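## Task

A small yellow sponge sits on one shelf of the recessed part of the shelving at the far end of the aisle, and a small cardboard box is on the desk. Exchange their places: put the box on the shelf where the sponge was and put the sponge on the desk. The robot must not tip over or be left leaning, or the task fails. Both objects must rest where they belong on their own at the end; anything that stays put only because the robot holds it does not count.

## Robot and tools

Robot: a Hello Robot Stretch 3 with one arm. It has a two-wheel base (0.33 m long, 0.34 m wide) that cannot drive sideways, a lift that raises the arm along a mast, and an arm that telescopes out to the robot's right side. To move the gripper forward or back you drive the base. Turning in place pivots about the point between the drive wheels, 0.05 m behind the front edge. Cameras: head_camera and nav_camera ride on the head (aimed by head_pan_rad and head_tilt_rad); wrist_camera is on the gripper. Loose objects may occasionally get nudged by outside disturbances.

Frames: the base frame has its origin on the floor midway between the drive wheels, x forward, y left, z up; hand_pose is reported in it, at the point where closed fingertips meet. The odometry frame is the base frame as it was at scene start; heading is positive to the left, from -3.142 to 3.142.

execute_actions takes "actions", a list run in order (an empty list just returns the current state and images). Each action may have "robot", "steps" (1 to 450 control steps at 30 per second) and "until" (only together with steps; ends the action early once every condition holds). {"steps": n} alone waits. "robot" is one command, a list of up to 8 commands run one after another (items may be {"pause_s": s}, at most 15 s), or {"stop": true}, which brakes everything and clears the queue. A command may contain:
- "base": exactly one of {"translate_m": d} (drive straight d metres, forward positive, |d| at most 1) or {"rotate_rad": a} (spin in place, counter-clockwise/left positive, |a| at most 3.2). Both are offsets from where the base is when that command begins.
- "joints": absolute targets by name; unnamed joints keep their current target. lift_m 0 to 1.1 (arm height on mast, metres); arm_m 0 to 0.52 (extension, metres); wrist_yaw_rad -1.345 to 4.42 (0 along the arm, positive swings toward the front, 3.0 folds it over the base); wrist_pitch_rad -1.57 to 0.451 (0 level, negative tips fingers down); wrist_roll_rad -2.911 to 2.911; gripper_m -0.089 to 0.179 (larger is wider; the real fingertip gap is about 0.007 m less when nearly shut and 0.025 m less when wide open); head_pan_rad -3.953 to 1.73 (0 forward, positive left, -1.57 looks along the arm); head_tilt_rad -1.53 to 0.419 (negative looks down).
- "contact_limits": {"arm_m": effort percent 1 to 100}; the arm motion halts once its motor effort reaches that value. It stays in force until the next arm_m command.
A new command overrides at once; motions continue between calls and while you think. An invalid call or out-of-range number rejects the whole call. To block until everything is still, use "steps": 450 with "until": {"robot": {"status": "ended"}}. Other until fields compare a reading, goal or status, e.g. {"lift_m": [">", 0.3]} or {"base_status": ["!=", "moving"]}; "any" instead of "robot" fires when the first motion ends.

zoom_image: {"camera": name, "region": [x0, y0, x1, y1]} in pixels of that camera's last image, top-left origin, at most 504x504. Image sizes: head_camera 896x504, nav_camera 672x504 (fisheye), wrist_camera 644x364.

finished_scene: {"scene": n} ends that scene permanently and reports success; the next scene's task comes in its result. Only call it after all motion has stopped and the objects sit correctly unheld.

Speed: the base is fast (0.30 m/s, 1.9 rad/s) only when stowed: lift_m under 0.30, arm_m under 0.03, wrist_yaw_rad over 2.54. Otherwise 0.10 m/s and 0.63 rad/s.

Gripping: command gripper_m below the object's width (lower squeezes harder); to let go, open at least 0.02 beyond where the fingers made contact. Neither the reading nor "done" proves something is held; check images. Over-squeezing triggers a stall guard that weakens the grip.

Wrist safety: fold or unfold the wrist only with lift_m between 0.32 and 0.95, wrist_pitch_rad -0.4 and roll near 0; once folded, the lift may drop to 0.25. If wrist_yaw_rad goes below -0.4, keep pitch at -0.5 or lower.

Result lines: base_status shows progress as (moved of goal); joint_goals and joint_status per joint; statuses are moving, done, off_target (came to rest short, may still push), contact_stop (pushed into something; that joint goes slack until commanded again), time_out, stopped, not_commanded, torque_fault (a wrist servo shut off for 10 s after hard pushing; goals to it are refused meanwhile). measured_speeds are encoder speeds. "refusals", "queue" (idle/running/done/dropped/stopped) and "queue_left" track commands; lines starting "refused:" or "dropped:" explain failures, "replaced:" reports how an overridden motion ended. robot.on_its_own appears when the robot altered a goal, a joint is slack or off, a motor strains at rest, or base_tilt departs 3 degrees or more from its start value. lidar_m: 12 distances in 30-degree sectors, first straight ahead, counting counter-clockwise, in a plane 0.17 m up (sees table legs, not tops). wrist_depth_mm and head_depth_mm are 7x7 grids of median depths. motor_effort is percent of maximum, peak in brackets; fairly noisy.

Avoid: pushing the arm into something rigid with the gripper above about 0.45 m (the robot can tip), pushing again after a contact_stop, driving while gripping or pressing on something fixed, and snagging furniture, especially reversing. If it leans, undo the last move in small steps, free the gripper, and lower lift_m to about 0.2 if still tipped. Also avoid dropping, slamming or knocking objects over.

Each tool is called as name(argument=value, ...) on one line, values as JSON.

## Session

execute_actions(actions=[])

Scene clock: 0.00 s.
robot.base_odometry: x=+0.000 y=+0.000 heading=+0.000 (m, m, rad; robot's odometry frame)
robot.turned_by_wheels: +0.000 (rad since the last result)
robot.turned_by_imu: +0.000 (rad since the last result)
robot.base_tilt: forward=+1.6 right=-0.9 (deg)
robot.lidar_m: 0.94 1.56 2.83 2.33 1.62 1.63 1.43 0.96 0.90 0.93 1.21 1.13
robot.head_depth_mm: 2007 2671 1844 1671 1504 1380 1270 / 1765 994 938 897 893 882 880 / 929 924 919 918 916 912 910 / 976 965 963 955 955 951 948 / 1702 1010 1006 1000 997 996 992 / 1773 1057 1054 1047 1042 1041 1034 / 1921 2457 2212 2220 2176 2199 1964
robot.base_status: not_commanded
robot.joint_positions: lift_m=+0.367 arm_m=-0.002 wrist_yaw_rad=+2.862 wrist_pitch_rad=-0.607 wrist_roll_rad=-0.006 gripper_m=+0.037 head_pan_rad=+0.017 head_tilt_rad=+0.007
robot.joint_goals: lift_m=+0.367 arm_m=-0.002 wrist_yaw_rad=+2.862 wrist_pitch_rad=-0.607 wrist_roll_rad=-0.006 gripper_m=+0.037 head_pan_rad=+0.017 head_tilt_rad=+0.007
robot.joint_status: lift_m=not_commanded arm_m=not_commanded wrist_yaw_rad=not_commanded wrist_pitch_rad=not_commanded wrist_roll_rad=not_commanded gripper_m=not_commanded head_pan_rad=not_commanded head_tilt_rad=not_commanded
robot.measured_speeds: translate_m=+0.000 rotate_rad=+0.000 lift_m=+0.000 arm_m=+0.000 wrist_yaw_rad=+0.000 wrist_pitch_rad=+0.000 wrist_roll_rad=+0.000 head_pan_rad=+0.000 head_tilt_rad=+0.000
robot: refusals=0 queue=idle queue_left=0
robot.motor_effort: left_wheel=+0 right_wheel=-1 lift_m=+26 arm_m=+0 wrist_yaw_rad=+0 wrist_pitch_rad=+5 wrist_roll_rad=+0 gripper_m=+0 head_pan_rad=-1 head_tilt_rad=+1 (%)
robot.hand_pose: x=+0.0330 y=+0.0460 z=+0.3399 quat_wxyz=(+0.303, +0.696, +0.116, +0.641) (m; robot's base frame)
robot.wrist_depth_mm: - - - - - - - / - 965 959 988 - - - / 748 804 793 799 805 807 828 / 649 - 663 701 681 694 699 / 572 567 591 588 590 595 599 / 510 519 - 513 519 520 519 / - - - 462 459 471 472
pictures: head_camera (sideways: a quarter turn clockwise sets it upright), nav_camera (sideways: a quarter turn counterclockwise sets it upright), wrist_camera
Images, in order (width x height): head_camera 896x504, nav_camera 672x504, wrist_camera 644x364.

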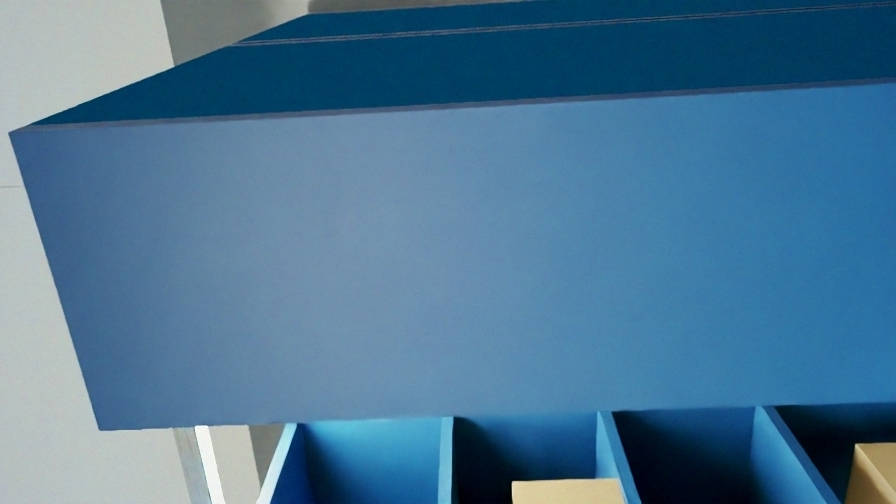

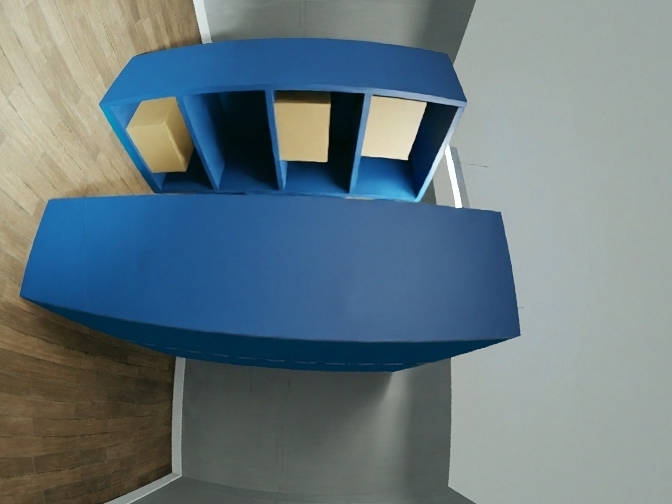

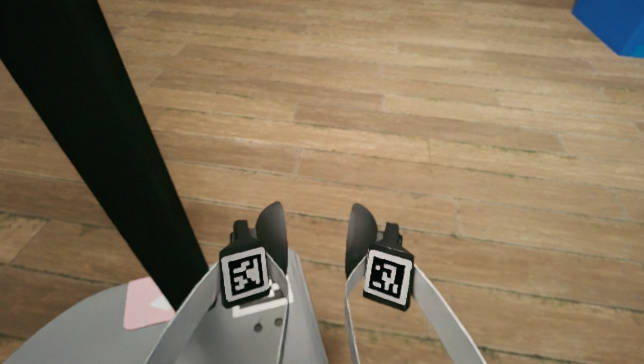

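execute_actions(actions=[{"robot":{"joints":{"head_pan_rad":-1.7,"head_tilt_rad":-0.5}},"steps":100,"until":{"robot":{"status":"ended"}}}])

execute_actions(actions=[{"robot":{"joints":{"head_pan_rad":-3.5}},"steps":100,"until":{"robot":{"status":"ended"}}}])

execute_actions(actions=[{"robot":{"joints":{"head_pan_rad":1.5}},"steps":200,"until":{"robot":{"status":"ended"}}}])

Scene clock: 3.37 s.
robot.base_odometry: x=+0.000 y=+0.000 heading=+0.000 (m, m, rad; robot's odometry frame)
robot.turned_by_wheels: +0.000 (rad since the last result)
robot.turned_by_imu: -0.001 (rad since the last result)
robot.base_tilt: forward=+1.6 right=-1.0 (deg)
robot.lidar_m: 0.94 1.56 2.82 2.33 1.62 1.64 1.43 0.96 0.90 0.93 1.21 1.13
robot.head_depth_mm: 754 806 870 943 1026 1137 1253 / 769 826 891 969 1061 1173 1299 / 785 843 915 994 1089 1209 1323 / 805 864 936 1019 1124 1252 1357 / 821 886 962 1053 1159 1294 1385 / 841 908 986 1086 1199 1345 1427 / 858 930 1016 1119 1240 1392 1437
robot.base_status: not_commanded
robot.joint_positions: lift_m=+0.367 arm_m=-0.002 wrist_yaw_rad=+2.862 wrist_pitch_rad=-0.607 wrist_roll_rad=-0.006 gripper_m=+0.037 head_pan_rad=-1.693 head_tilt_rad=-0.493
robot.joint_goals: lift_m=+0.367 arm_m=-0.002 wrist_yaw_rad=+2.862 wrist_pitch_rad=-0.607 wrist_roll_rad=-0.006 gripper_m=+0.037 head_pan_rad=-1.700 head_tilt_rad=-0.500
robot.joint_status: lift_m=not_commanded arm_m=not_commanded wrist_yaw_rad=not_commanded wrist_pitch_rad=not_commanded wrist_roll_rad=not_commanded gripper_m=not_commanded head_pan_rad=done head_tilt_rad=done
robot.measured_speeds: translate_m=+0.000 rotate_rad=+0.000 lift_m=+0.000 arm_m=+0.000 wrist_yaw_rad=+0.000 wrist_pitch_rad=+0.000 wrist_roll_rad=+0.000 head_pan_rad=+0.000 head_tilt_rad=+0.000
robot: refusals=0 queue=done queue_left=0
robot.motor_effort: left_wheel=+0(0) right_wheel=+0(1) lift_m=+26(27) arm_m=-1(0) wrist_yaw_rad=+1(0) wrist_pitch_rad=+5(5) wrist_roll_rad=+0(0) gripper_m=-1(0) head_pan_rad=-3(45) head_tilt_rad=-2(22) (%)
robot.hand_pose: x=+0.0330 y=+0.0460 z=+0.3399 quat_wxyz=(+0.303, +0.696, +0.116, +0.641) (m; robot's base frame)
robot.wrist_depth_mm: - - - - - - - / - 940 971 979 - - - / 752 800 812 827 807 826 827 / 648 - 685 675 678 699 696 / 578 556 595 581 587 597 599 / 501 515 - 515 524 519 528 / - - - 459 462 465 469
pictures: head_camera (sideways: a quarter turn clockwise sets it upright), nav_camera (sideways: a quarter turn counterclockwise sets it upright), wrist_camera
Images, in order (width x height): head_camera 896x504, nav_camera 672x504, wrist_camera 644x364.

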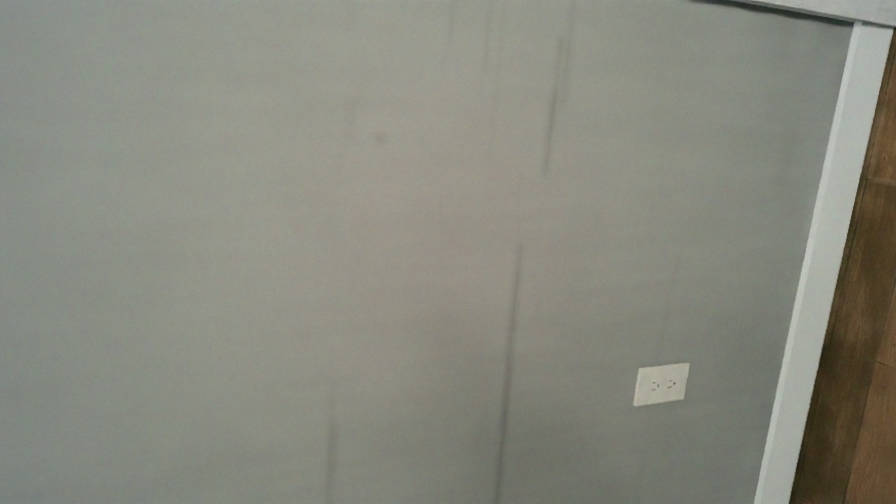

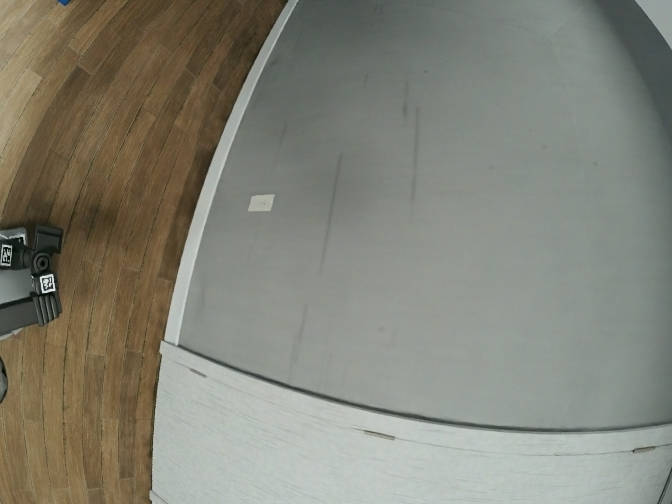

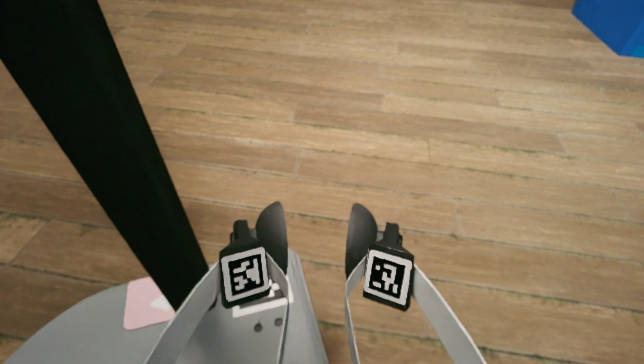

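Scene clock: 4.77 s.
robot.base_odometry: x=+0.000 y=+0.000 heading=+0.000 (m, m, rad; robot's odometry frame)
robot.turned_by_wheels: +0.000 (rad since the last result)
robot.turned_by_imu: +0.000 (rad since the last result)
robot.base_tilt: forward=+1.9 right=-1.0 (deg)
robot.lidar_m: 0.94 1.56 2.83 2.33 1.62 1.63 1.42 0.96 0.90 0.94 1.21 1.13
robot.head_depth_mm: 1732 1844 2022 2163 1963 1705 1412 / 1738 1858 2015 2210 2185 1718 1410 / 1726 1850 2019 2205 2169 1711 1417 / 1731 1880 2024 2211 2194 1712 1418 / 1744 1864 2033 2213 2187 1725 1421 / 1742 1867 2027 2208 2207 1732 1430 / 1734 1879 2034 2226 2216 1742 1425
robot.base_status: not_commanded
robot.joint_positions: lift_m=+0.367 arm_m=-0.002 wrist_yaw_rad=+2.862 wrist_pitch_rad=-0.607 wrist_roll_rad=-0.006 gripper_m=+0.037 head_pan_rad=-3.493 head_tilt_rad=-0.494
robot.joint_goals: lift_m=+0.367 arm_m=-0.002 wrist_yaw_rad=+2.862 wrist_pitch_rad=-0.607 wrist_roll_rad=-0.006 gripper_m=+0.037 head_pan_rad=-3.500 head_tilt_rad=-0.500
robot.joint_status: lift_m=not_commanded arm_m=not_commanded wrist_yaw_rad=not_commanded wrist_pitch_rad=not_commanded wrist_roll_rad=not_commanded gripper_m=not_commanded head_pan_rad=done head_tilt_rad=done
robot.measured_speeds: translate_m=+0.000 rotate_rad=+0.000 lift_m=+0.000 arm_m=+0.000 wrist_yaw_rad=+0.000 wrist_pitch_rad=+0.000 wrist_roll_rad=+0.000 head_pan_rad=+0.000 head_tilt_rad=+0.000
robot: refusals=0 queue=done queue_left=0
robot.motor_effort: left_wheel=+0(0) right_wheel=-1(1) lift_m=+26(26) arm_m=-1(1) wrist_yaw_rad=+1(1) wrist_pitch_rad=+5(5) wrist_roll_rad=-1(0) gripper_m=+0(1) head_pan_rad=-3(46) head_tilt_rad=-2(2) (%)
robot.hand_pose: x=+0.0330 y=+0.0460 z=+0.3399 quat_wxyz=(+0.303, +0.696, +0.116, +0.641) (m; robot's base frame)
robot.wrist_depth_mm: - - - - - - - / - 950 949 997 - - - / 761 791 786 796 825 806 815 / 640 - 665 672 692 692 696 / 561 563 595 584 598 595 605 / 497 519 - 513 524 529 530 / - - - 459 456 464 467
pictures: head_camera (sideways: a quarter turn clockwise sets it upright), nav_camera (sideways: a quarter turn counterclockwise sets it upright), wrist_camera
Images, in order (width x height): head_camera 896x504, nav_camera 672x504, wrist_camera 644x364.

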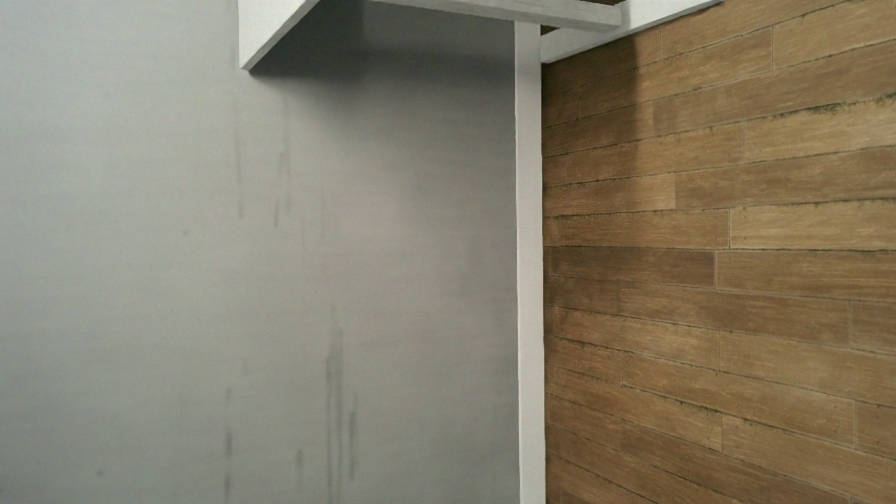

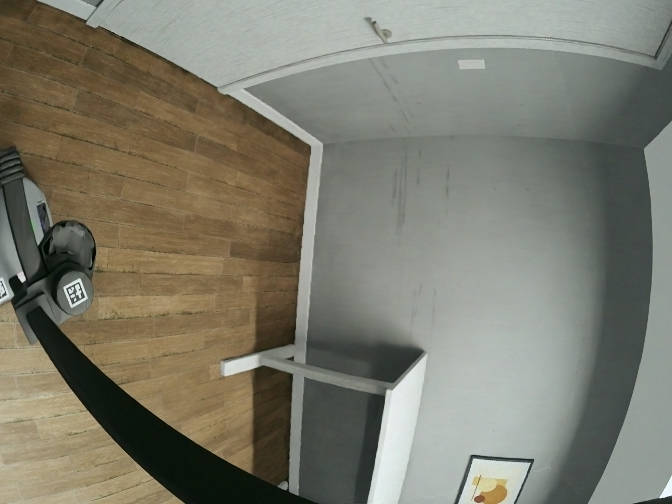

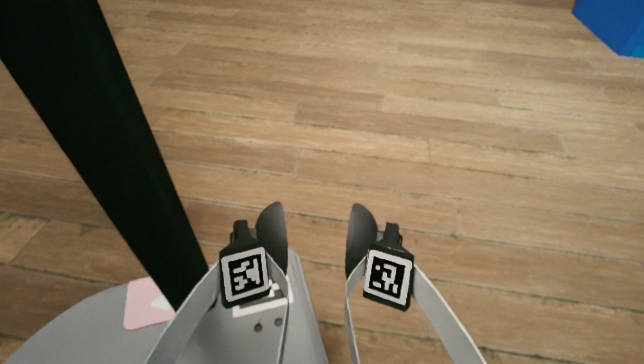

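Scene clock: 7.43 s.
robot.base_odometry: x=+0.000 y=+0.000 heading=+0.000 (m, m, rad; robot's odometry frame)
robot.turned_by_wheels: +0.000 (rad since the last result)
robot.turned_by_imu: -0.001 (rad since the last result)
robot.base_tilt: forward=+1.8 right=-1.1 (deg)
robot.lidar_m: 0.94 1.56 2.83 2.34 1.63 1.63 1.43 0.95 0.90 0.93 1.21 1.13
robot.head_depth_mm: 2407 2603 2797 2944 2162 1710 1406 / 2485 2664 2893 2987 2172 1711 1418 / 2571 2750 2985 3003 2175 1706 1418 / 2625 2820 3079 2998 2187 1711 1422 / 2694 2910 3204 3020 2191 1731 1428 / 2786 2979 3310 3061 2200 1734 1428 / 2847 3075 3317 3063 2197 1740 1431
robot.base_status: not_commanded
robot.joint_positions: lift_m=+0.367 arm_m=-0.002 wrist_yaw_rad=+2.862 wrist_pitch_rad=-0.607 wrist_roll_rad=-0.006 gripper_m=+0.037 head_pan_rad=+1.493 head_tilt_rad=-0.494
robot.joint_goals: lift_m=+0.367 arm_m=-0.002 wrist_yaw_rad=+2.862 wrist_pitch_rad=-0.607 wrist_roll_rad=-0.006 gripper_m=+0.037 head_pan_rad=+1.500 head_tilt_rad=-0.500
robot.joint_status: lift_m=not_commanded arm_m=not_commanded wrist_yaw_rad=not_commanded wrist_pitch_rad=not_commanded wrist_roll_rad=not_commanded gripper_m=not_commanded head_pan_rad=done head_tilt_rad=done
robot.measured_speeds: translate_m=+0.000 rotate_rad=+0.000 lift_m=+0.000 arm_m=+0.000 wrist_yaw_rad=+0.000 wrist_pitch_rad=+0.000 wrist_roll_rad=+0.000 head_pan_rad=+0.000 head_tilt_rad=+0.000
robot: refusals=0 queue=done queue_left=0
robot.motor_effort: left_wheel=+0(0) right_wheel=-1(1) lift_m=+26(27) arm_m=+0(0) wrist_yaw_rad=+0(0) wrist_pitch_rad=+5(5) wrist_roll_rad=+0(0) gripper_m=+0(0) head_pan_rad=+4(50) head_tilt_rad=-2(2) (%)
robot.hand_pose: x=+0.0330 y=+0.0460 z=+0.3399 quat_wxyz=(+0.303, +0.696, +0.116, +0.641) (m; robot's base frame)
robot.wrist_depth_mm: - - - - - - - / - 939 954 993 - - - / 749 793 801 799 823 833 856 / 653 - 655 665 696 705 691 / 571 558 591 579 592 594 601 / 501 512 - 521 534 529 541 / - - - 458 465 470 460
pictures: head_camera (sideways: a quarter turn clockwise sets it upright), nav_camera (sideways: a quarter turn counterclockwise sets it upright), wrist_camera
Images, in order (width x height): head_camera 896x504, nav_camera 672x504, wrist_camera 644x364.

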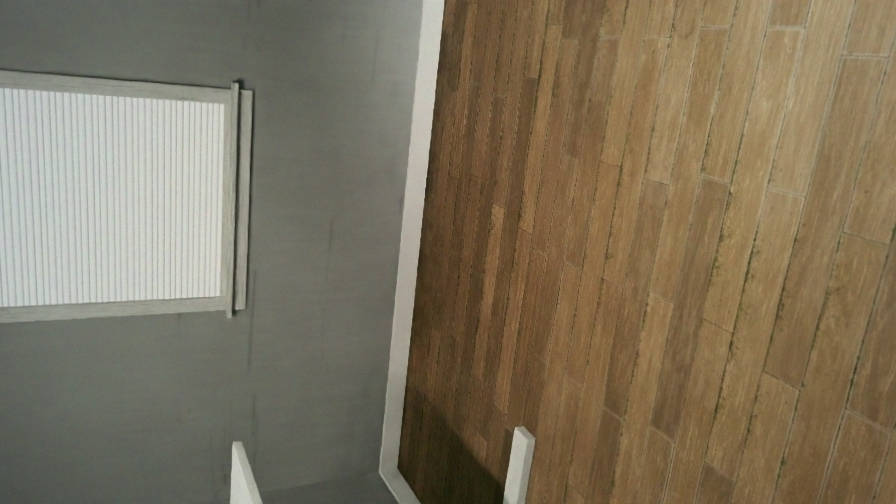

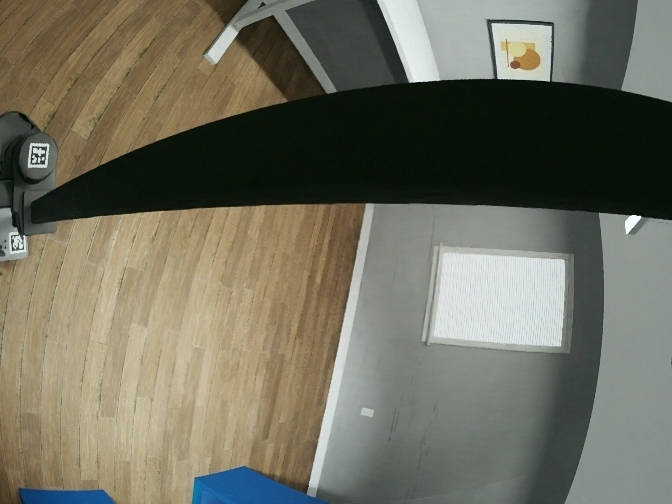

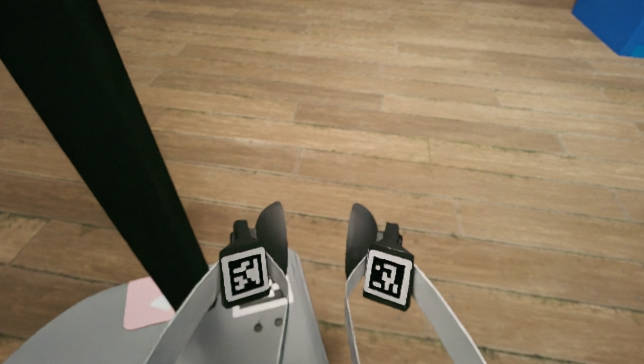

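execute_actions(actions=[{"robot":{"base":{"rotate_rad":1.17},"joints":{"head_pan_rad":1.3,"head_tilt_rad":-0.35,"lift_m":0.28}},"steps":200,"until":{"robot":{"status":"ended"}}}])

execute_actions(actions=[{"robot":{"base":{"translate_m":1.0},"joints":{"head_pan_rad":-1.3,"head_tilt_rad":-0.35}},"steps":300,"until":{"robot":{"status":"ended"}}}])

Scene clock: 17.77 s.
robot.base_odometry: x=+0.000 y=+0.000 heading=+1.170 (m, m, rad; robot's odometry frame)
robot.turned_by_wheels: +1.170 (rad since the last result)
robot.turned_by_imu: +1.156 (rad since the last result)
robot.base_tilt: forward=+1.8 right=-1.0 (deg)
robot.lidar_m: 2.83 2.33 1.62 1.97 1.23 0.91 0.90 0.96 1.36 0.94 0.96 1.56
robot.head_depth_mm: 1987 2107 2191 2418 2537 1987 1583 / 1940 2063 2123 2339 2448 1995 1582 / 1893 2008 2057 2226 2373 1929 1588 / 1839 1937 2020 2144 2297 2011 1593 / 1790 1894 1986 2100 2239 2021 1609 / 1741 1828 1922 2030 2157 2026 1602 / 1699 1781 1866 1968 2090 2045 1616
robot.base_status: done (rotate_rad +1.1699 of +1.1700)
robot.joint_positions: lift_m=+0.280 arm_m=-0.002 wrist_yaw_rad=+2.862 wrist_pitch_rad=-0.607 wrist_roll_rad=-0.006 gripper_m=+0.037 head_pan_rad=+1.307 head_tilt_rad=-0.358
robot.joint_goals: lift_m=+0.280 arm_m=-0.002 wrist_yaw_rad=+2.862 wrist_pitch_rad=-0.607 wrist_roll_rad=-0.006 gripper_m=+0.037 head_pan_rad=+1.300 head_tilt_rad=-0.350
robot.joint_status: lift_m=done arm_m=not_commanded wrist_yaw_rad=not_commanded wrist_pitch_rad=not_commanded wrist_roll_rad=not_commanded gripper_m=not_commanded head_pan_rad=done head_tilt_rad=done
robot.measured_speeds: translate_m=+0.000 rotate_rad=+0.000 lift_m=+0.000 arm_m=+0.000 wrist_yaw_rad=+0.000 wrist_pitch_rad=+0.000 wrist_roll_rad=+0.000 head_pan_rad=+0.000 head_tilt_rad=+0.000
robot: refusals=0 queue=done queue_left=0
robot.motor_effort: left_wheel=-2(8) right_wheel=+1(6) lift_m=+23(27) arm_m=+0(0) wrist_yaw_rad=+1(0) wrist_pitch_rad=+5(5) wrist_roll_rad=+0(1) gripper_m=-1(0) head_pan_rad=-3(21) head_tilt_rad=+3(13) (%)
robot.hand_pose: x=+0.0330 y=+0.0458 z=+0.2529 quat_wxyz=(+0.303, +0.695, +0.117, +0.641) (m; robot's base frame)
robot.wrist_depth_mm: - - - - - - - / - 787 787 804 814 845 853 / 630 655 649 672 669 679 670 / 531 - 551 557 565 574 577 / 470 - - 490 478 493 497 / - - - 426 426 428 433 / - - - 380 378 384 385
pictures: head_camera (sideways: a quarter turn clockwise sets it upright), nav_camera (sideways: a quarter turn counterclockwise sets it upright), wrist_camera
Images, in order (width x height): head_camera 896x504, nav_camera 672x504, wrist_camera 644x364.

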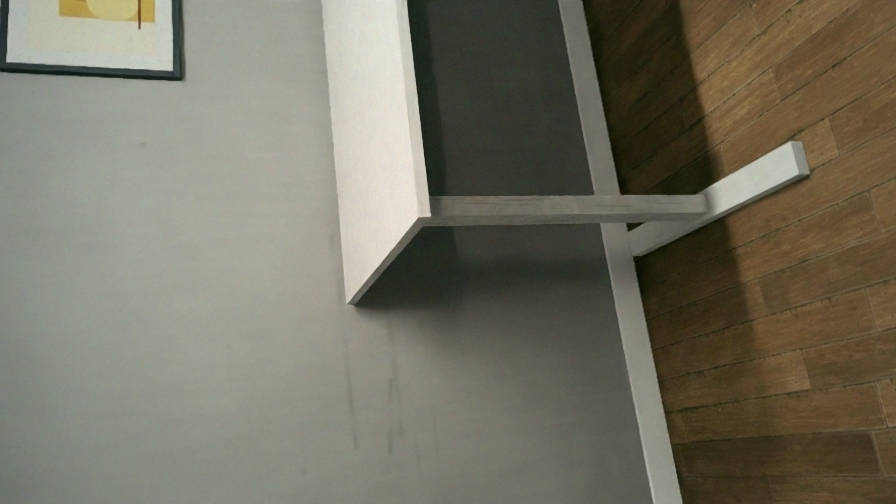

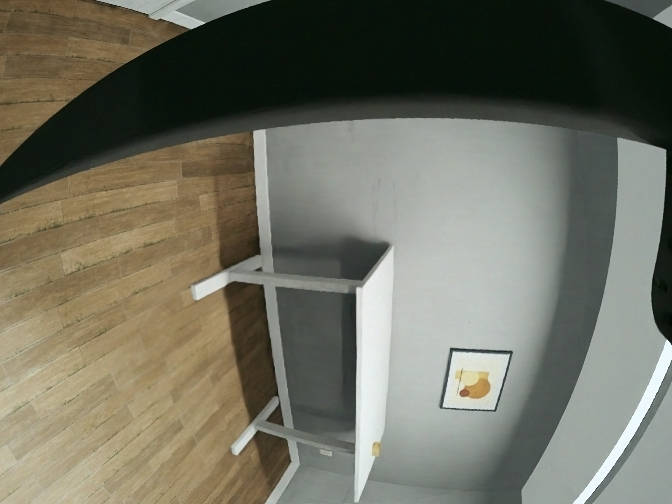

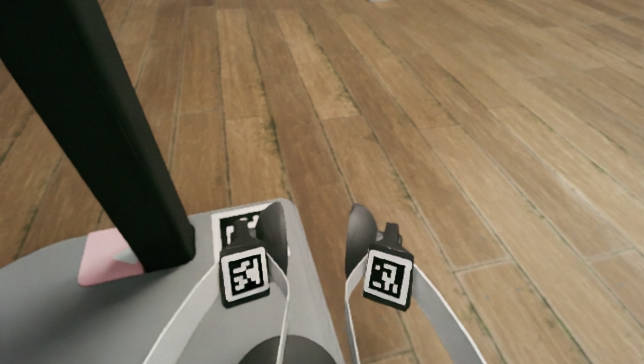

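Scene clock: 22.70 s.
robot.base_odometry: x=+0.390 y=+0.921 heading=+1.170 (m, m, rad; robot's odometry frame)
robot.turned_by_wheels: +0.000 (rad since the last result)
robot.turned_by_imu: +0.006 (rad since the last result)
robot.base_tilt: forward=+1.8 right=-1.1 (deg)
robot.lidar_m: 1.83 1.93 1.66 1.54 2.03 1.94 1.88 2.01 1.02 0.99 1.01 1.88
robot.head_depth_mm: 2451 2578 2712 2881 2691 1991 1579 / 2520 2631 2800 2970 2704 1996 1589 / 1638 1740 1812 1982 2091 1874 1586 / 975 1167 978 1038 1110 1192 1266 / 869 916 973 1040 1113 1192 1285 / 890 941 1000 1065 1142 1232 1330 / 912 967 1026 1098 1185 1273 1407
robot.base_status: done (translate_m +1.0000 of +1.0000)
robot.joint_positions: lift_m=+0.280 arm_m=-0.002 wrist_yaw_rad=+2.862 wrist_pitch_rad=-0.607 wrist_roll_rad=-0.006 gripper_m=+0.037 head_pan_rad=-1.293 head_tilt_rad=-0.358
robot.joint_goals: lift_m=+0.280 arm_m=-0.002 wrist_yaw_rad=+2.862 wrist_pitch_rad=-0.607 wrist_roll_rad=-0.006 gripper_m=+0.037 head_pan_rad=-1.300 head_tilt_rad=-0.350
robot.joint_status: lift_m=done arm_m=not_commanded wrist_yaw_rad=not_commanded wrist_pitch_rad=not_commanded wrist_roll_rad=not_commanded gripper_m=not_commanded head_pan_rad=done head_tilt_rad=done
robot.measured_speeds: translate_m=+0.000 rotate_rad=+0.000 lift_m=+0.000 arm_m=+0.000 wrist_yaw_rad=+0.000 wrist_pitch_rad=+0.000 wrist_roll_rad=+0.000 head_pan_rad=+0.000 head_tilt_rad=+0.000
robot: refusals=0 queue=done queue_left=0
robot.motor_effort: left_wheel=-3(7) right_wheel=+1(5) lift_m=+23(23) arm_m=-1(1) wrist_yaw_rad=+1(0) wrist_pitch_rad=+6(5) wrist_roll_rad=-1(0) gripper_m=-1(0) head_pan_rad=-4(47) head_tilt_rad=+3(2) (%)
robot.hand_pose: x=+0.0330 y=+0.0458 z=+0.2529 quat_wxyz=(+0.303, +0.695, +0.117, +0.641) (m; robot's base frame)
robot.wrist_depth_mm: - - - - - - - / - 796 788 810 857 824 843 / 620 641 661 655 667 661 699 / 535 - 549 557 559 564 569 / 467 - - 490 489 489 492 / - - - 428 430 433 434 / - - - 377 379 384 388
pictures: head_camera (sideways: a quarter turn clockwise sets it upright), nav_camera (sideways: a quarter turn counterclockwise sets it upright), wrist_camera
Images, in order (width x height): head_camera 896x504, nav_camera 672x504, wrist_camera 644x364.

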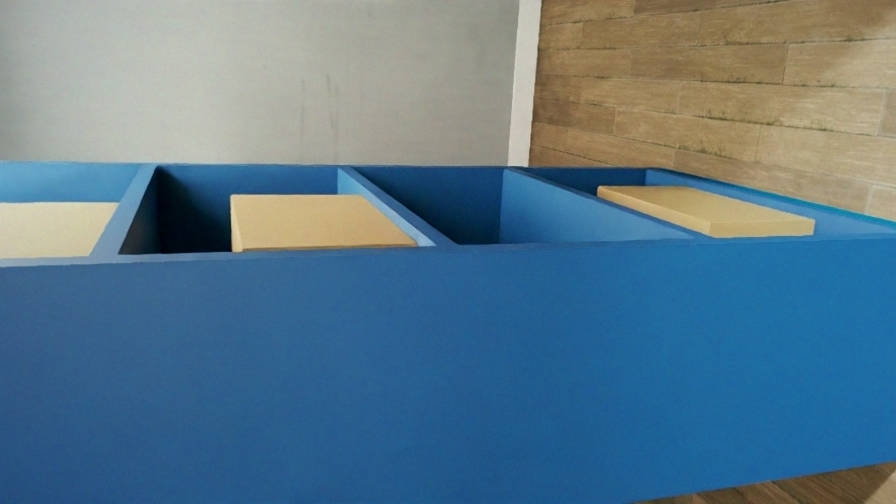

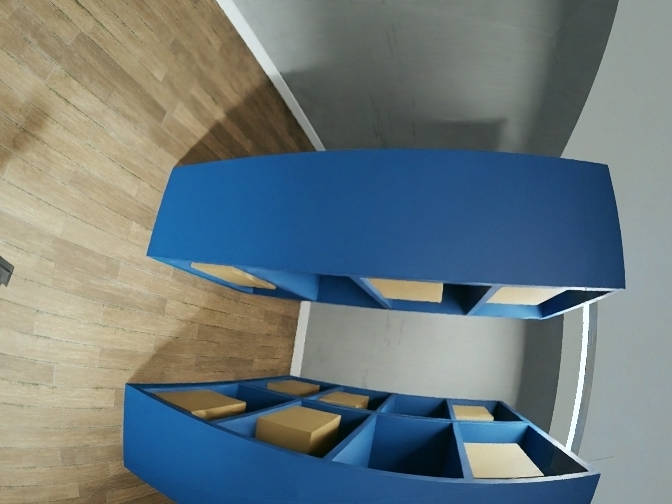

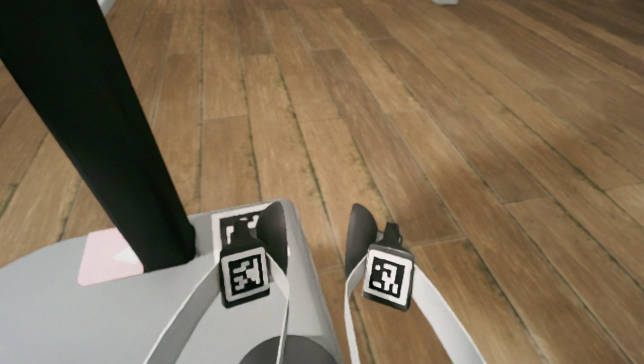

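execute_actions(actions=[{"robot":[{"base":{"translate_m":0.6},"joints":{"head_pan_rad":-1.57,"head_tilt_rad":-0.5}},{"base":{"rotate_rad":1.57}},{"base":{"translate_m":0.35}},{"base":{"rotate_rad":1.57},"joints":{"lift_m":0.85}},{"joints":{"wrist_pitch_rad":-0.4}},{"joints":{"wrist_yaw_rad":0,"gripper_m":0.15}},{"joints":{"wrist_pitch_rad":-0.1}}],"steps":450,"until":{"robot":{"status":"ended"}}},{"steps":450,"until":{"robot":{"status":"ended"}}}])

Scene clock: 46.23 s.
robot.base_odometry: x=+0.302 y=+1.610 heading=-1.974 (m, m, rad; robot's odometry frame)
robot.turned_by_wheels: +3.140 (rad since the last result)
robot.turned_by_imu: +3.107 (rad since the last result)
robot.base_tilt: forward=+1.9 right=-1.1 (deg)
robot.lidar_m: 2.47 1.81 1.37 1.33 1.70 1.29 1.25 1.31 1.11 1.10 1.48 2.30
robot.head_depth_mm: 1357 1458 1532 920 1897 1699 1413 / 1354 1461 1230 929 1849 1588 1382 / 1355 1453 1069 881 1901 1670 - / 1354 1453 1251 886 1887 1711 1497 / 1348 1445 1262 892 1879 1778 1420 / 1347 1451 1270 896 1876 1791 1424 / 1342 1440 1275 901 1865 1731 1429
robot.base_status: done (rotate_rad +1.5699 of +1.5700)
robot.joint_positions: lift_m=+0.850 arm_m=-0.002 wrist_yaw_rad=+0.002 wrist_pitch_rad=-0.124 wrist_roll_rad=-0.006 gripper_m=+0.150 head_pan_rad=-1.563 head_tilt_rad=-0.494
robot.joint_goals: lift_m=+0.850 arm_m=-0.002 wrist_yaw_rad=+0.000 wrist_pitch_rad=-0.100 wrist_roll_rad=-0.006 gripper_m=+0.150 head_pan_rad=-1.570 head_tilt_rad=-0.500
robot.joint_status: lift_m=done arm_m=not_commanded wrist_yaw_rad=done wrist_pitch_rad=done wrist_roll_rad=not_commanded gripper_m=done head_pan_rad=done head_tilt_rad=done
robot.measured_speeds: translate_m=+0.000 rotate_rad=+0.000 lift_m=+0.000 arm_m=+0.000 wrist_yaw_rad=+0.000 wrist_pitch_rad=+0.000 wrist_roll_rad=+0.000 head_pan_rad=+0.000 head_tilt_rad=+0.000
robot: refusals=0 queue=done queue_left=0
robot.motor_effort: left_wheel=-3(9) right_wheel=+1(7) lift_m=+29(31) arm_m=-1(2) wrist_yaw_rad=-2(2) wrist_pitch_rad=+12(11) wrist_roll_rad=+0(1) gripper_m=-1(83) head_pan_rad=-4(24) head_tilt_rad=-2(13) (%)
robot.hand_pose: x=-0.0210 y=-0.3945 z=+0.9329 quat_wxyz=(+0.708, +0.045, -0.703, -0.043) (m; robot's base frame)
robot.wrist_depth_mm: - - - - - - - / - - - - - - - / - 616 665 720 566 607 - / - - - - - - - / - - - - - - - / - - - - - - - / - - - - - - -
pictures: head_camera (sideways: a quarter turn clockwise sets it upright), nav_camera (sideways: a quarter turn counterclockwise sets it upright), wrist_camera
Images, in order (width x height): head_camera 896x504, nav_camera 672x504, wrist_camera 644x364.

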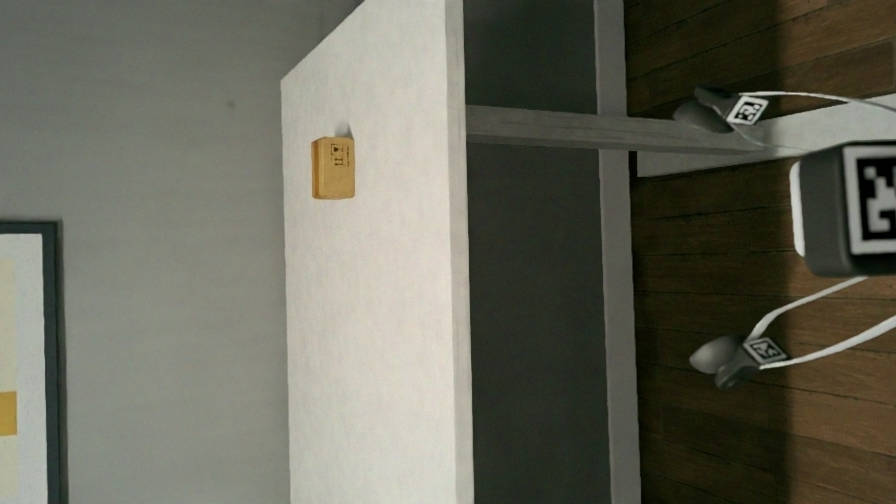

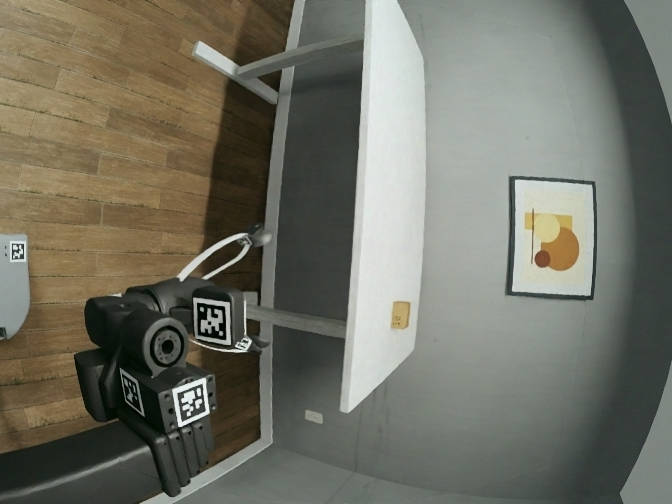

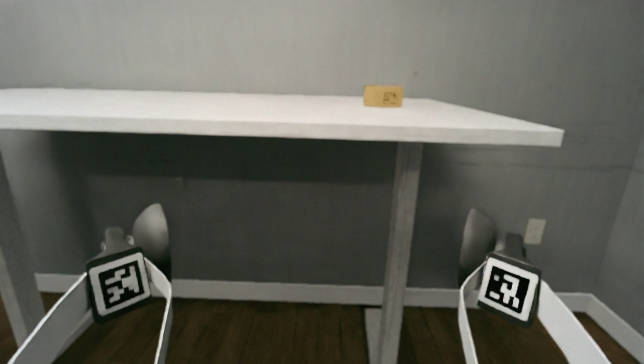

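execute_actions(actions=[{"robot":[{"base":{"rotate_rad":0.96}},{"base":{"translate_m":-0.245}},{"base":{"rotate_rad":-0.93},"joints":{"wrist_pitch_rad":-0.3,"head_tilt_rad":-0.7}},{"joints":{"arm_m":0.2}}],"steps":450,"until":{"robot":{"status":"ended"}}}])

Scene clock: 61.13 s.
robot.base_odometry: x=+0.173 y=+1.818 heading=-1.944 (m, m, rad; robot's odometry frame)
robot.turned_by_wheels: +0.030 (rad since the last result)
robot.turned_by_imu: +0.024 (rad since the last result)
robot.base_tilt: forward=+1.7 right=-1.0 (deg)
robot.lidar_m: 2.61 2.05 1.57 1.54 1.49 1.14 1.12 1.19 1.37 0.88 1.43 1.44
robot.head_depth_mm: 1182 1312 725 617 - 1423 1232 / 1179 1046 725 - - 1454 1253 / 1182 1050 727 - - 1418 1220 / 1183 1055 729 - - 1456 1259 / 1178 1054 731 622 1741 1462 1254 / 1182 1058 732 1676 1741 1460 1258 / 1180 1059 734 1673 1745 1463 1265
robot.base_status: done (rotate_rad -0.9299 of -0.9300)
robot.joint_positions: lift_m=+0.850 arm_m=+0.200 wrist_yaw_rad=+0.000 wrist_pitch_rad=-0.313 wrist_roll_rad=-0.006 gripper_m=+0.150 head_pan_rad=-1.563 head_tilt_rad=-0.691
robot.joint_goals: lift_m=+0.850 arm_m=+0.200 wrist_yaw_rad=+0.000 wrist_pitch_rad=-0.300 wrist_roll_rad=-0.006 gripper_m=+0.150 head_pan_rad=-1.570 head_tilt_rad=-0.700
robot.joint_status: lift_m=done arm_m=done wrist_yaw_rad=done wrist_pitch_rad=done wrist_roll_rad=not_commanded gripper_m=done head_pan_rad=done head_tilt_rad=done
robot.measured_speeds: translate_m=+0.000 rotate_rad=+0.000 lift_m=+0.000 arm_m=+0.000 wrist_yaw_rad=+0.000 wrist_pitch_rad=+0.000 wrist_roll_rad=+0.000 head_pan_rad=+0.000 head_tilt_rad=+0.000
robot: refusals=0 queue=done queue_left=0
robot.motor_effort: left_wheel=+2(6) right_wheel=-3(3) lift_m=+30(30) arm_m=+4(5) wrist_yaw_rad=-1(2) wrist_pitch_rad=+6(12) wrist_roll_rad=-1(1) gripper_m=-2(0) head_pan_rad=-3(3) head_tilt_rad=-3(17) (%)
robot.hand_pose: x=-0.0214 y=-0.5811 z=+0.8868 quat_wxyz=(+0.701, +0.111, -0.696, -0.110) (m; robot's base frame)
robot.wrist_depth_mm: 579 612 682 368 588 772 767 / 208 212 220 230 237 250 266 / 127 129 132 134 137 142 145 / 109 106 105 103 102 100 100 / - 114 - 111 108 104 102 / - - - - - - - / - - - - - - -
pictures: head_camera (sideways: a quarter turn clockwise sets it upright), nav_camera (sideways: a quarter turn counterclockwise sets it upright), wrist_camera
Images, in order (width x height): head_camera 896x504, nav_camera 672x504, wrist_camera 644x364.

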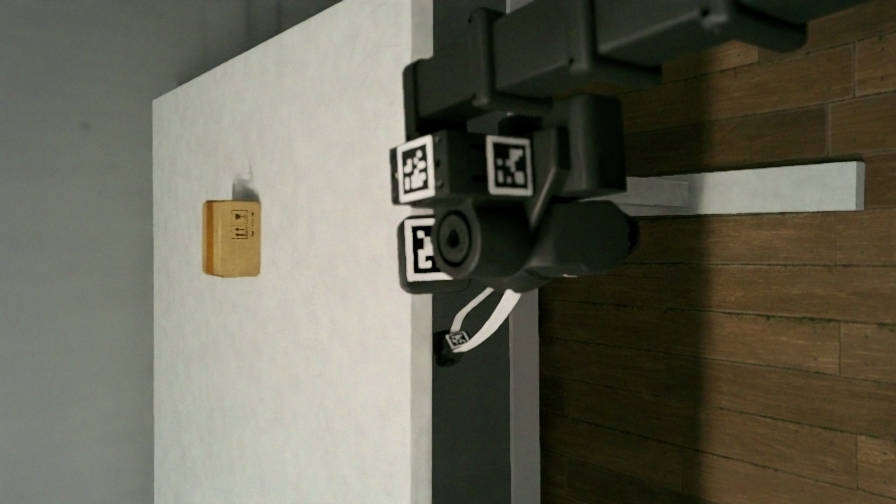

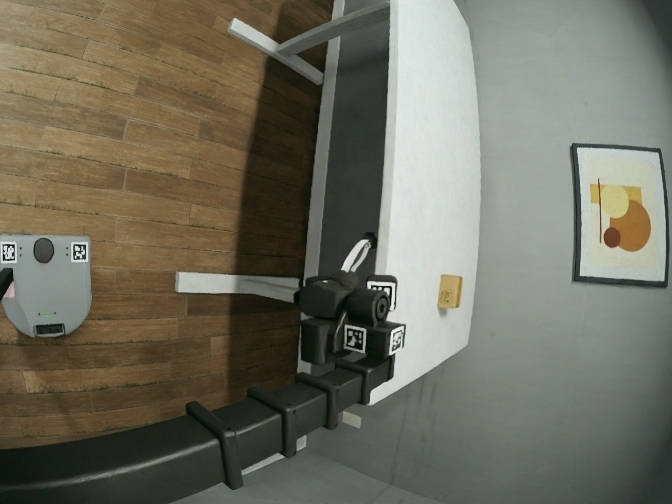

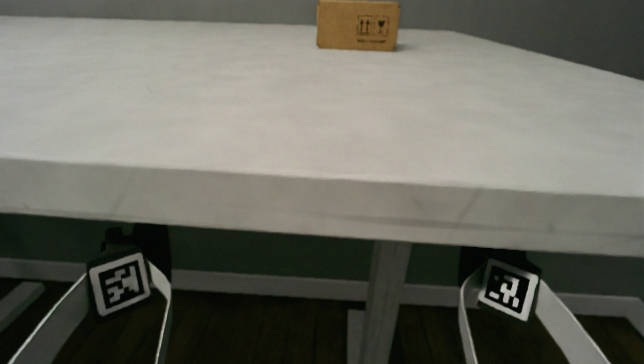

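execute_actions(actions=[{"robot":[{"joints":{"arm_m":0.08},"base":{"translate_m":-0.035}},{"joints":{"lift_m":0.97}},{"joints":{"arm_m":0.28}}],"steps":450,"until":{"robot":{"status":"ended"}}}])

Scene clock: 69.70 s.
robot.base_odometry: x=+0.186 y=+1.851 heading=-1.944 (m, m, rad; robot's odometry frame)
robot.turned_by_wheels: +0.000 (rad since the last result)
robot.turned_by_imu: -0.002 (rad since the last result)
robot.base_tilt: forward=+1.9 right=-0.9 (deg)
robot.lidar_m: 2.64 2.05 1.57 1.54 1.44 1.10 1.08 1.15 1.37 0.88 1.43 1.46
robot.head_depth_mm: 1177 1267 - 1707 1731 1454 1249 / 1181 - 668 1680 1720 1459 1254 / 1177 - - 1079 1640 1422 1248 / 1178 1222 - 1668 1743 1423 1254 / 1176 1059 701 1673 1742 1464 1258 / 1178 1058 732 1674 1733 1453 1260 / 1180 1061 734 1669 1742 1458 1263
robot.base_status: done (translate_m -0.0350 of -0.0350)
robot.joint_positions: lift_m=+0.970 arm_m=+0.280 wrist_yaw_rad=+0.000 wrist_pitch_rad=-0.313 wrist_roll_rad=-0.006 gripper_m=+0.150 head_pan_rad=-1.563 head_tilt_rad=-0.691
robot.joint_goals: lift_m=+0.970 arm_m=+0.280 wrist_yaw_rad=+0.000 wrist_pitch_rad=-0.300 wrist_roll_rad=-0.006 gripper_m=+0.150 head_pan_rad=-1.570 head_tilt_rad=-0.700
robot.joint_status: lift_m=done arm_m=done wrist_yaw_rad=done wrist_pitch_rad=done wrist_roll_rad=not_commanded gripper_m=done head_pan_rad=done head_tilt_rad=done
robot.measured_speeds: translate_m=+0.000 rotate_rad=+0.000 lift_m=+0.000 arm_m=+0.000 wrist_yaw_rad=+0.000 wrist_pitch_rad=+0.000 wrist_roll_rad=+0.000 head_pan_rad=+0.000 head_tilt_rad=+0.000
robot: refusals=0 queue=done queue_left=0
robot.motor_effort: left_wheel=+2(4) right_wheel=-3(7) lift_m=+30(31) arm_m=+4(5) wrist_yaw_rad=+0(0) wrist_pitch_rad=+7(7) wrist_roll_rad=+0(0) gripper_m=+0(0) head_pan_rad=-3(4) head_tilt_rad=-3(3) (%)
robot.hand_pose: x=-0.0215 y=-0.6611 z=+1.0067 quat_wxyz=(+0.701, +0.111, -0.696, -0.110) (m; robot's base frame)
robot.wrist_depth_mm: 753 759 747 745 734 715 720 / 756 758 797 769 759 771 748 / 451 463 473 343 494 819 803 / 328 333 334 342 346 359 897 / 258 272 265 269 272 286 965 / 215 206 215 218 221 - 225 / 173 180 182 184 185 185 189
pictures: head_camera (sideways: a quarter turn clockwise sets it upright), nav_camera (sideways: a quarter turn counterclockwise sets it upright), wrist_camera
Images, in order (width x height): head_camera 896x504, nav_camera 672x504, wrist_camera 644x364.

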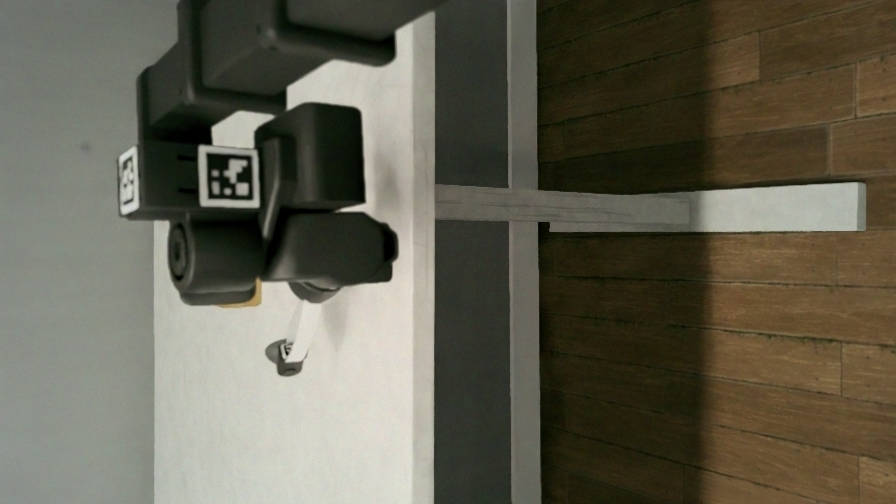

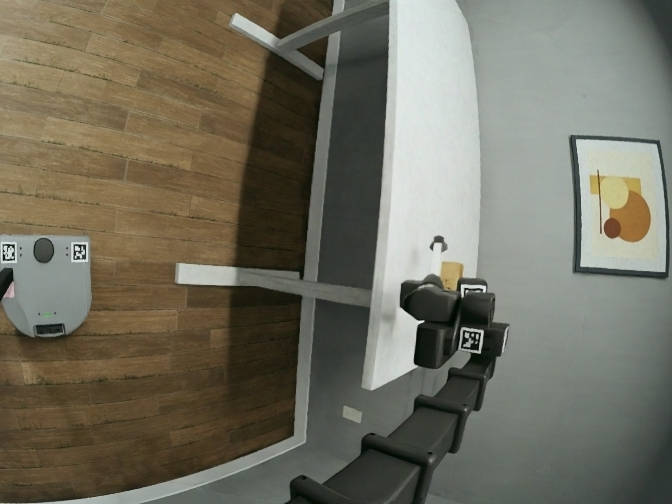

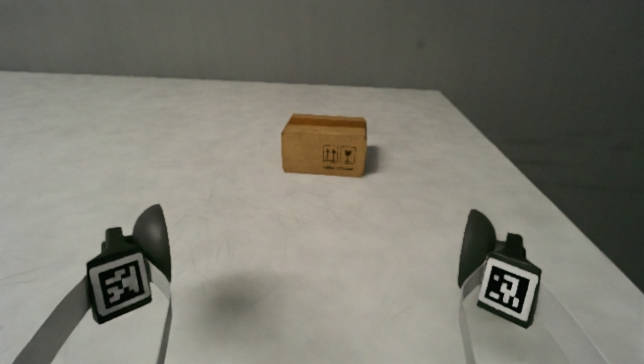

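execute_actions(actions=[{"robot":[{"joints":{"arm_m":0.47,"lift_m":0.962}}],"steps":450,"until":{"robot":{"status":"ended"}}}])

Scene clock: 74.20 s.
robot.base_odometry: x=+0.186 y=+1.851 heading=-1.944 (m, m, rad; robot's odometry frame)
robot.turned_by_wheels: +0.000 (rad since the last result)
robot.turned_by_imu: -0.001 (rad since the last result)
robot.base_tilt: forward=+1.8 right=-0.8 (deg)
robot.lidar_m: 2.64 2.05 1.57 1.54 1.44 1.11 1.08 1.15 1.38 0.87 1.43 1.46
robot.head_depth_mm: 1181 1267 - 1706 1735 1455 1250 / 1179 - 694 1684 1738 1451 1253 / 1156 929 728 1079 1640 1421 1246 / 1163 - 715 1674 1737 1427 1252 / 1179 1093 732 1671 1750 1465 1257 / 1176 1058 732 1679 1745 1465 1263 / 1180 1058 733 1674 1745 1465 1264
robot.base_status: done (translate_m -0.0350 of -0.0350)
robot.joint_positions: lift_m=+0.962 arm_m=+0.470 wrist_yaw_rad=+0.000 wrist_pitch_rad=-0.313 wrist_roll_rad=-0.006 gripper_m=+0.150 head_pan_rad=-1.563 head_tilt_rad=-0.691
robot.joint_goals: lift_m=+0.962 arm_m=+0.470 wrist_yaw_rad=+0.000 wrist_pitch_rad=-0.300 wrist_roll_rad=-0.006 gripper_m=+0.150 head_pan_rad=-1.570 head_tilt_rad=-0.700
robot.joint_status: lift_m=done arm_m=done wrist_yaw_rad=done wrist_pitch_rad=done wrist_roll_rad=not_commanded gripper_m=done head_pan_rad=done head_tilt_rad=done
robot.measured_speeds: translate_m=+0.000 rotate_rad=+0.000 lift_m=+0.000 arm_m=+0.000 wrist_yaw_rad=+0.000 wrist_pitch_rad=+0.000 wrist_roll_rad=+0.000 head_pan_rad=+0.000 head_tilt_rad=+0.000
robot: refusals=0 queue=done queue_left=0
robot.motor_effort: left_wheel=+2(2) right_wheel=-2(2) lift_m=+22(31) arm_m=+4(5) wrist_yaw_rad=+0(1) wrist_pitch_rad=+7(7) wrist_roll_rad=+0(1) gripper_m=-1(1) head_pan_rad=-3(4) head_tilt_rad=-3(3) (%)
robot.hand_pose: x=-0.0215 y=-0.8510 z=+0.9990 quat_wxyz=(+0.701, +0.111, -0.696, -0.110) (m; robot's base frame)
robot.wrist_depth_mm: 608 587 575 565 554 551 542 / 625 624 627 620 606 601 588 / 429 440 449 462 469 633 628 / 312 318 321 330 331 339 679 / 243 255 240 172 192 272 265 / 208 196 197 175 178 - 215 / 166 171 174 174 176 178 179
pictures: head_camera (sideways: a quarter turn clockwise sets it upright), nav_camera (sideways: a quarter turn counterclockwise sets it upright), wrist_camera
Images, in order (width x height): head_camera 896x504, nav_camera 672x504, wrist_camera 644x364.

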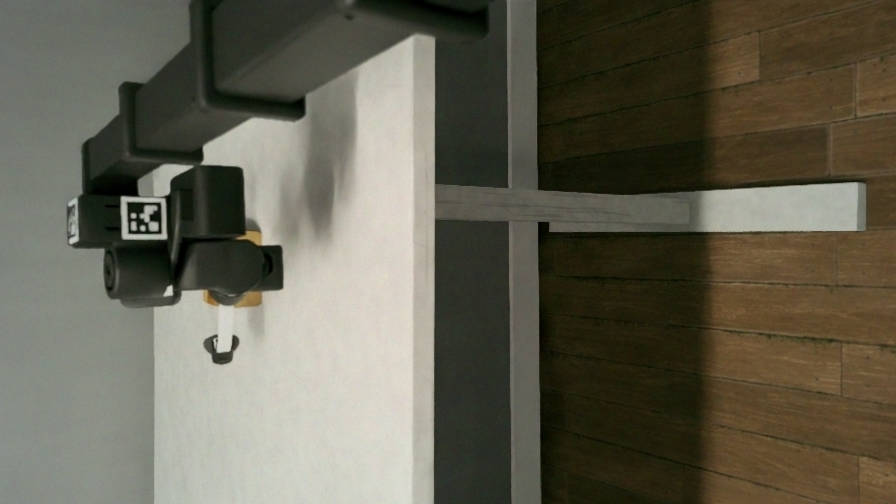

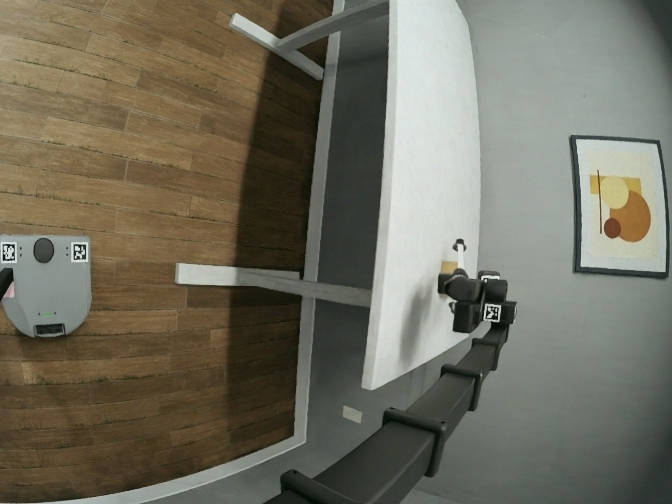

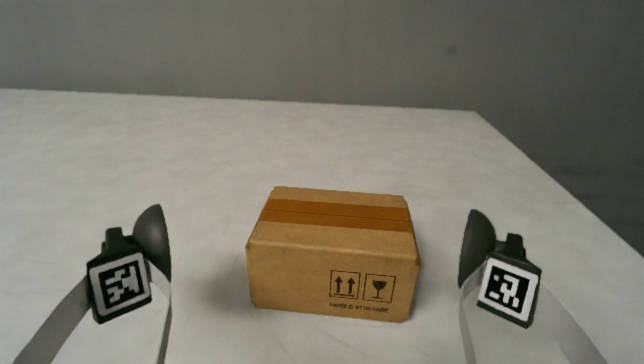

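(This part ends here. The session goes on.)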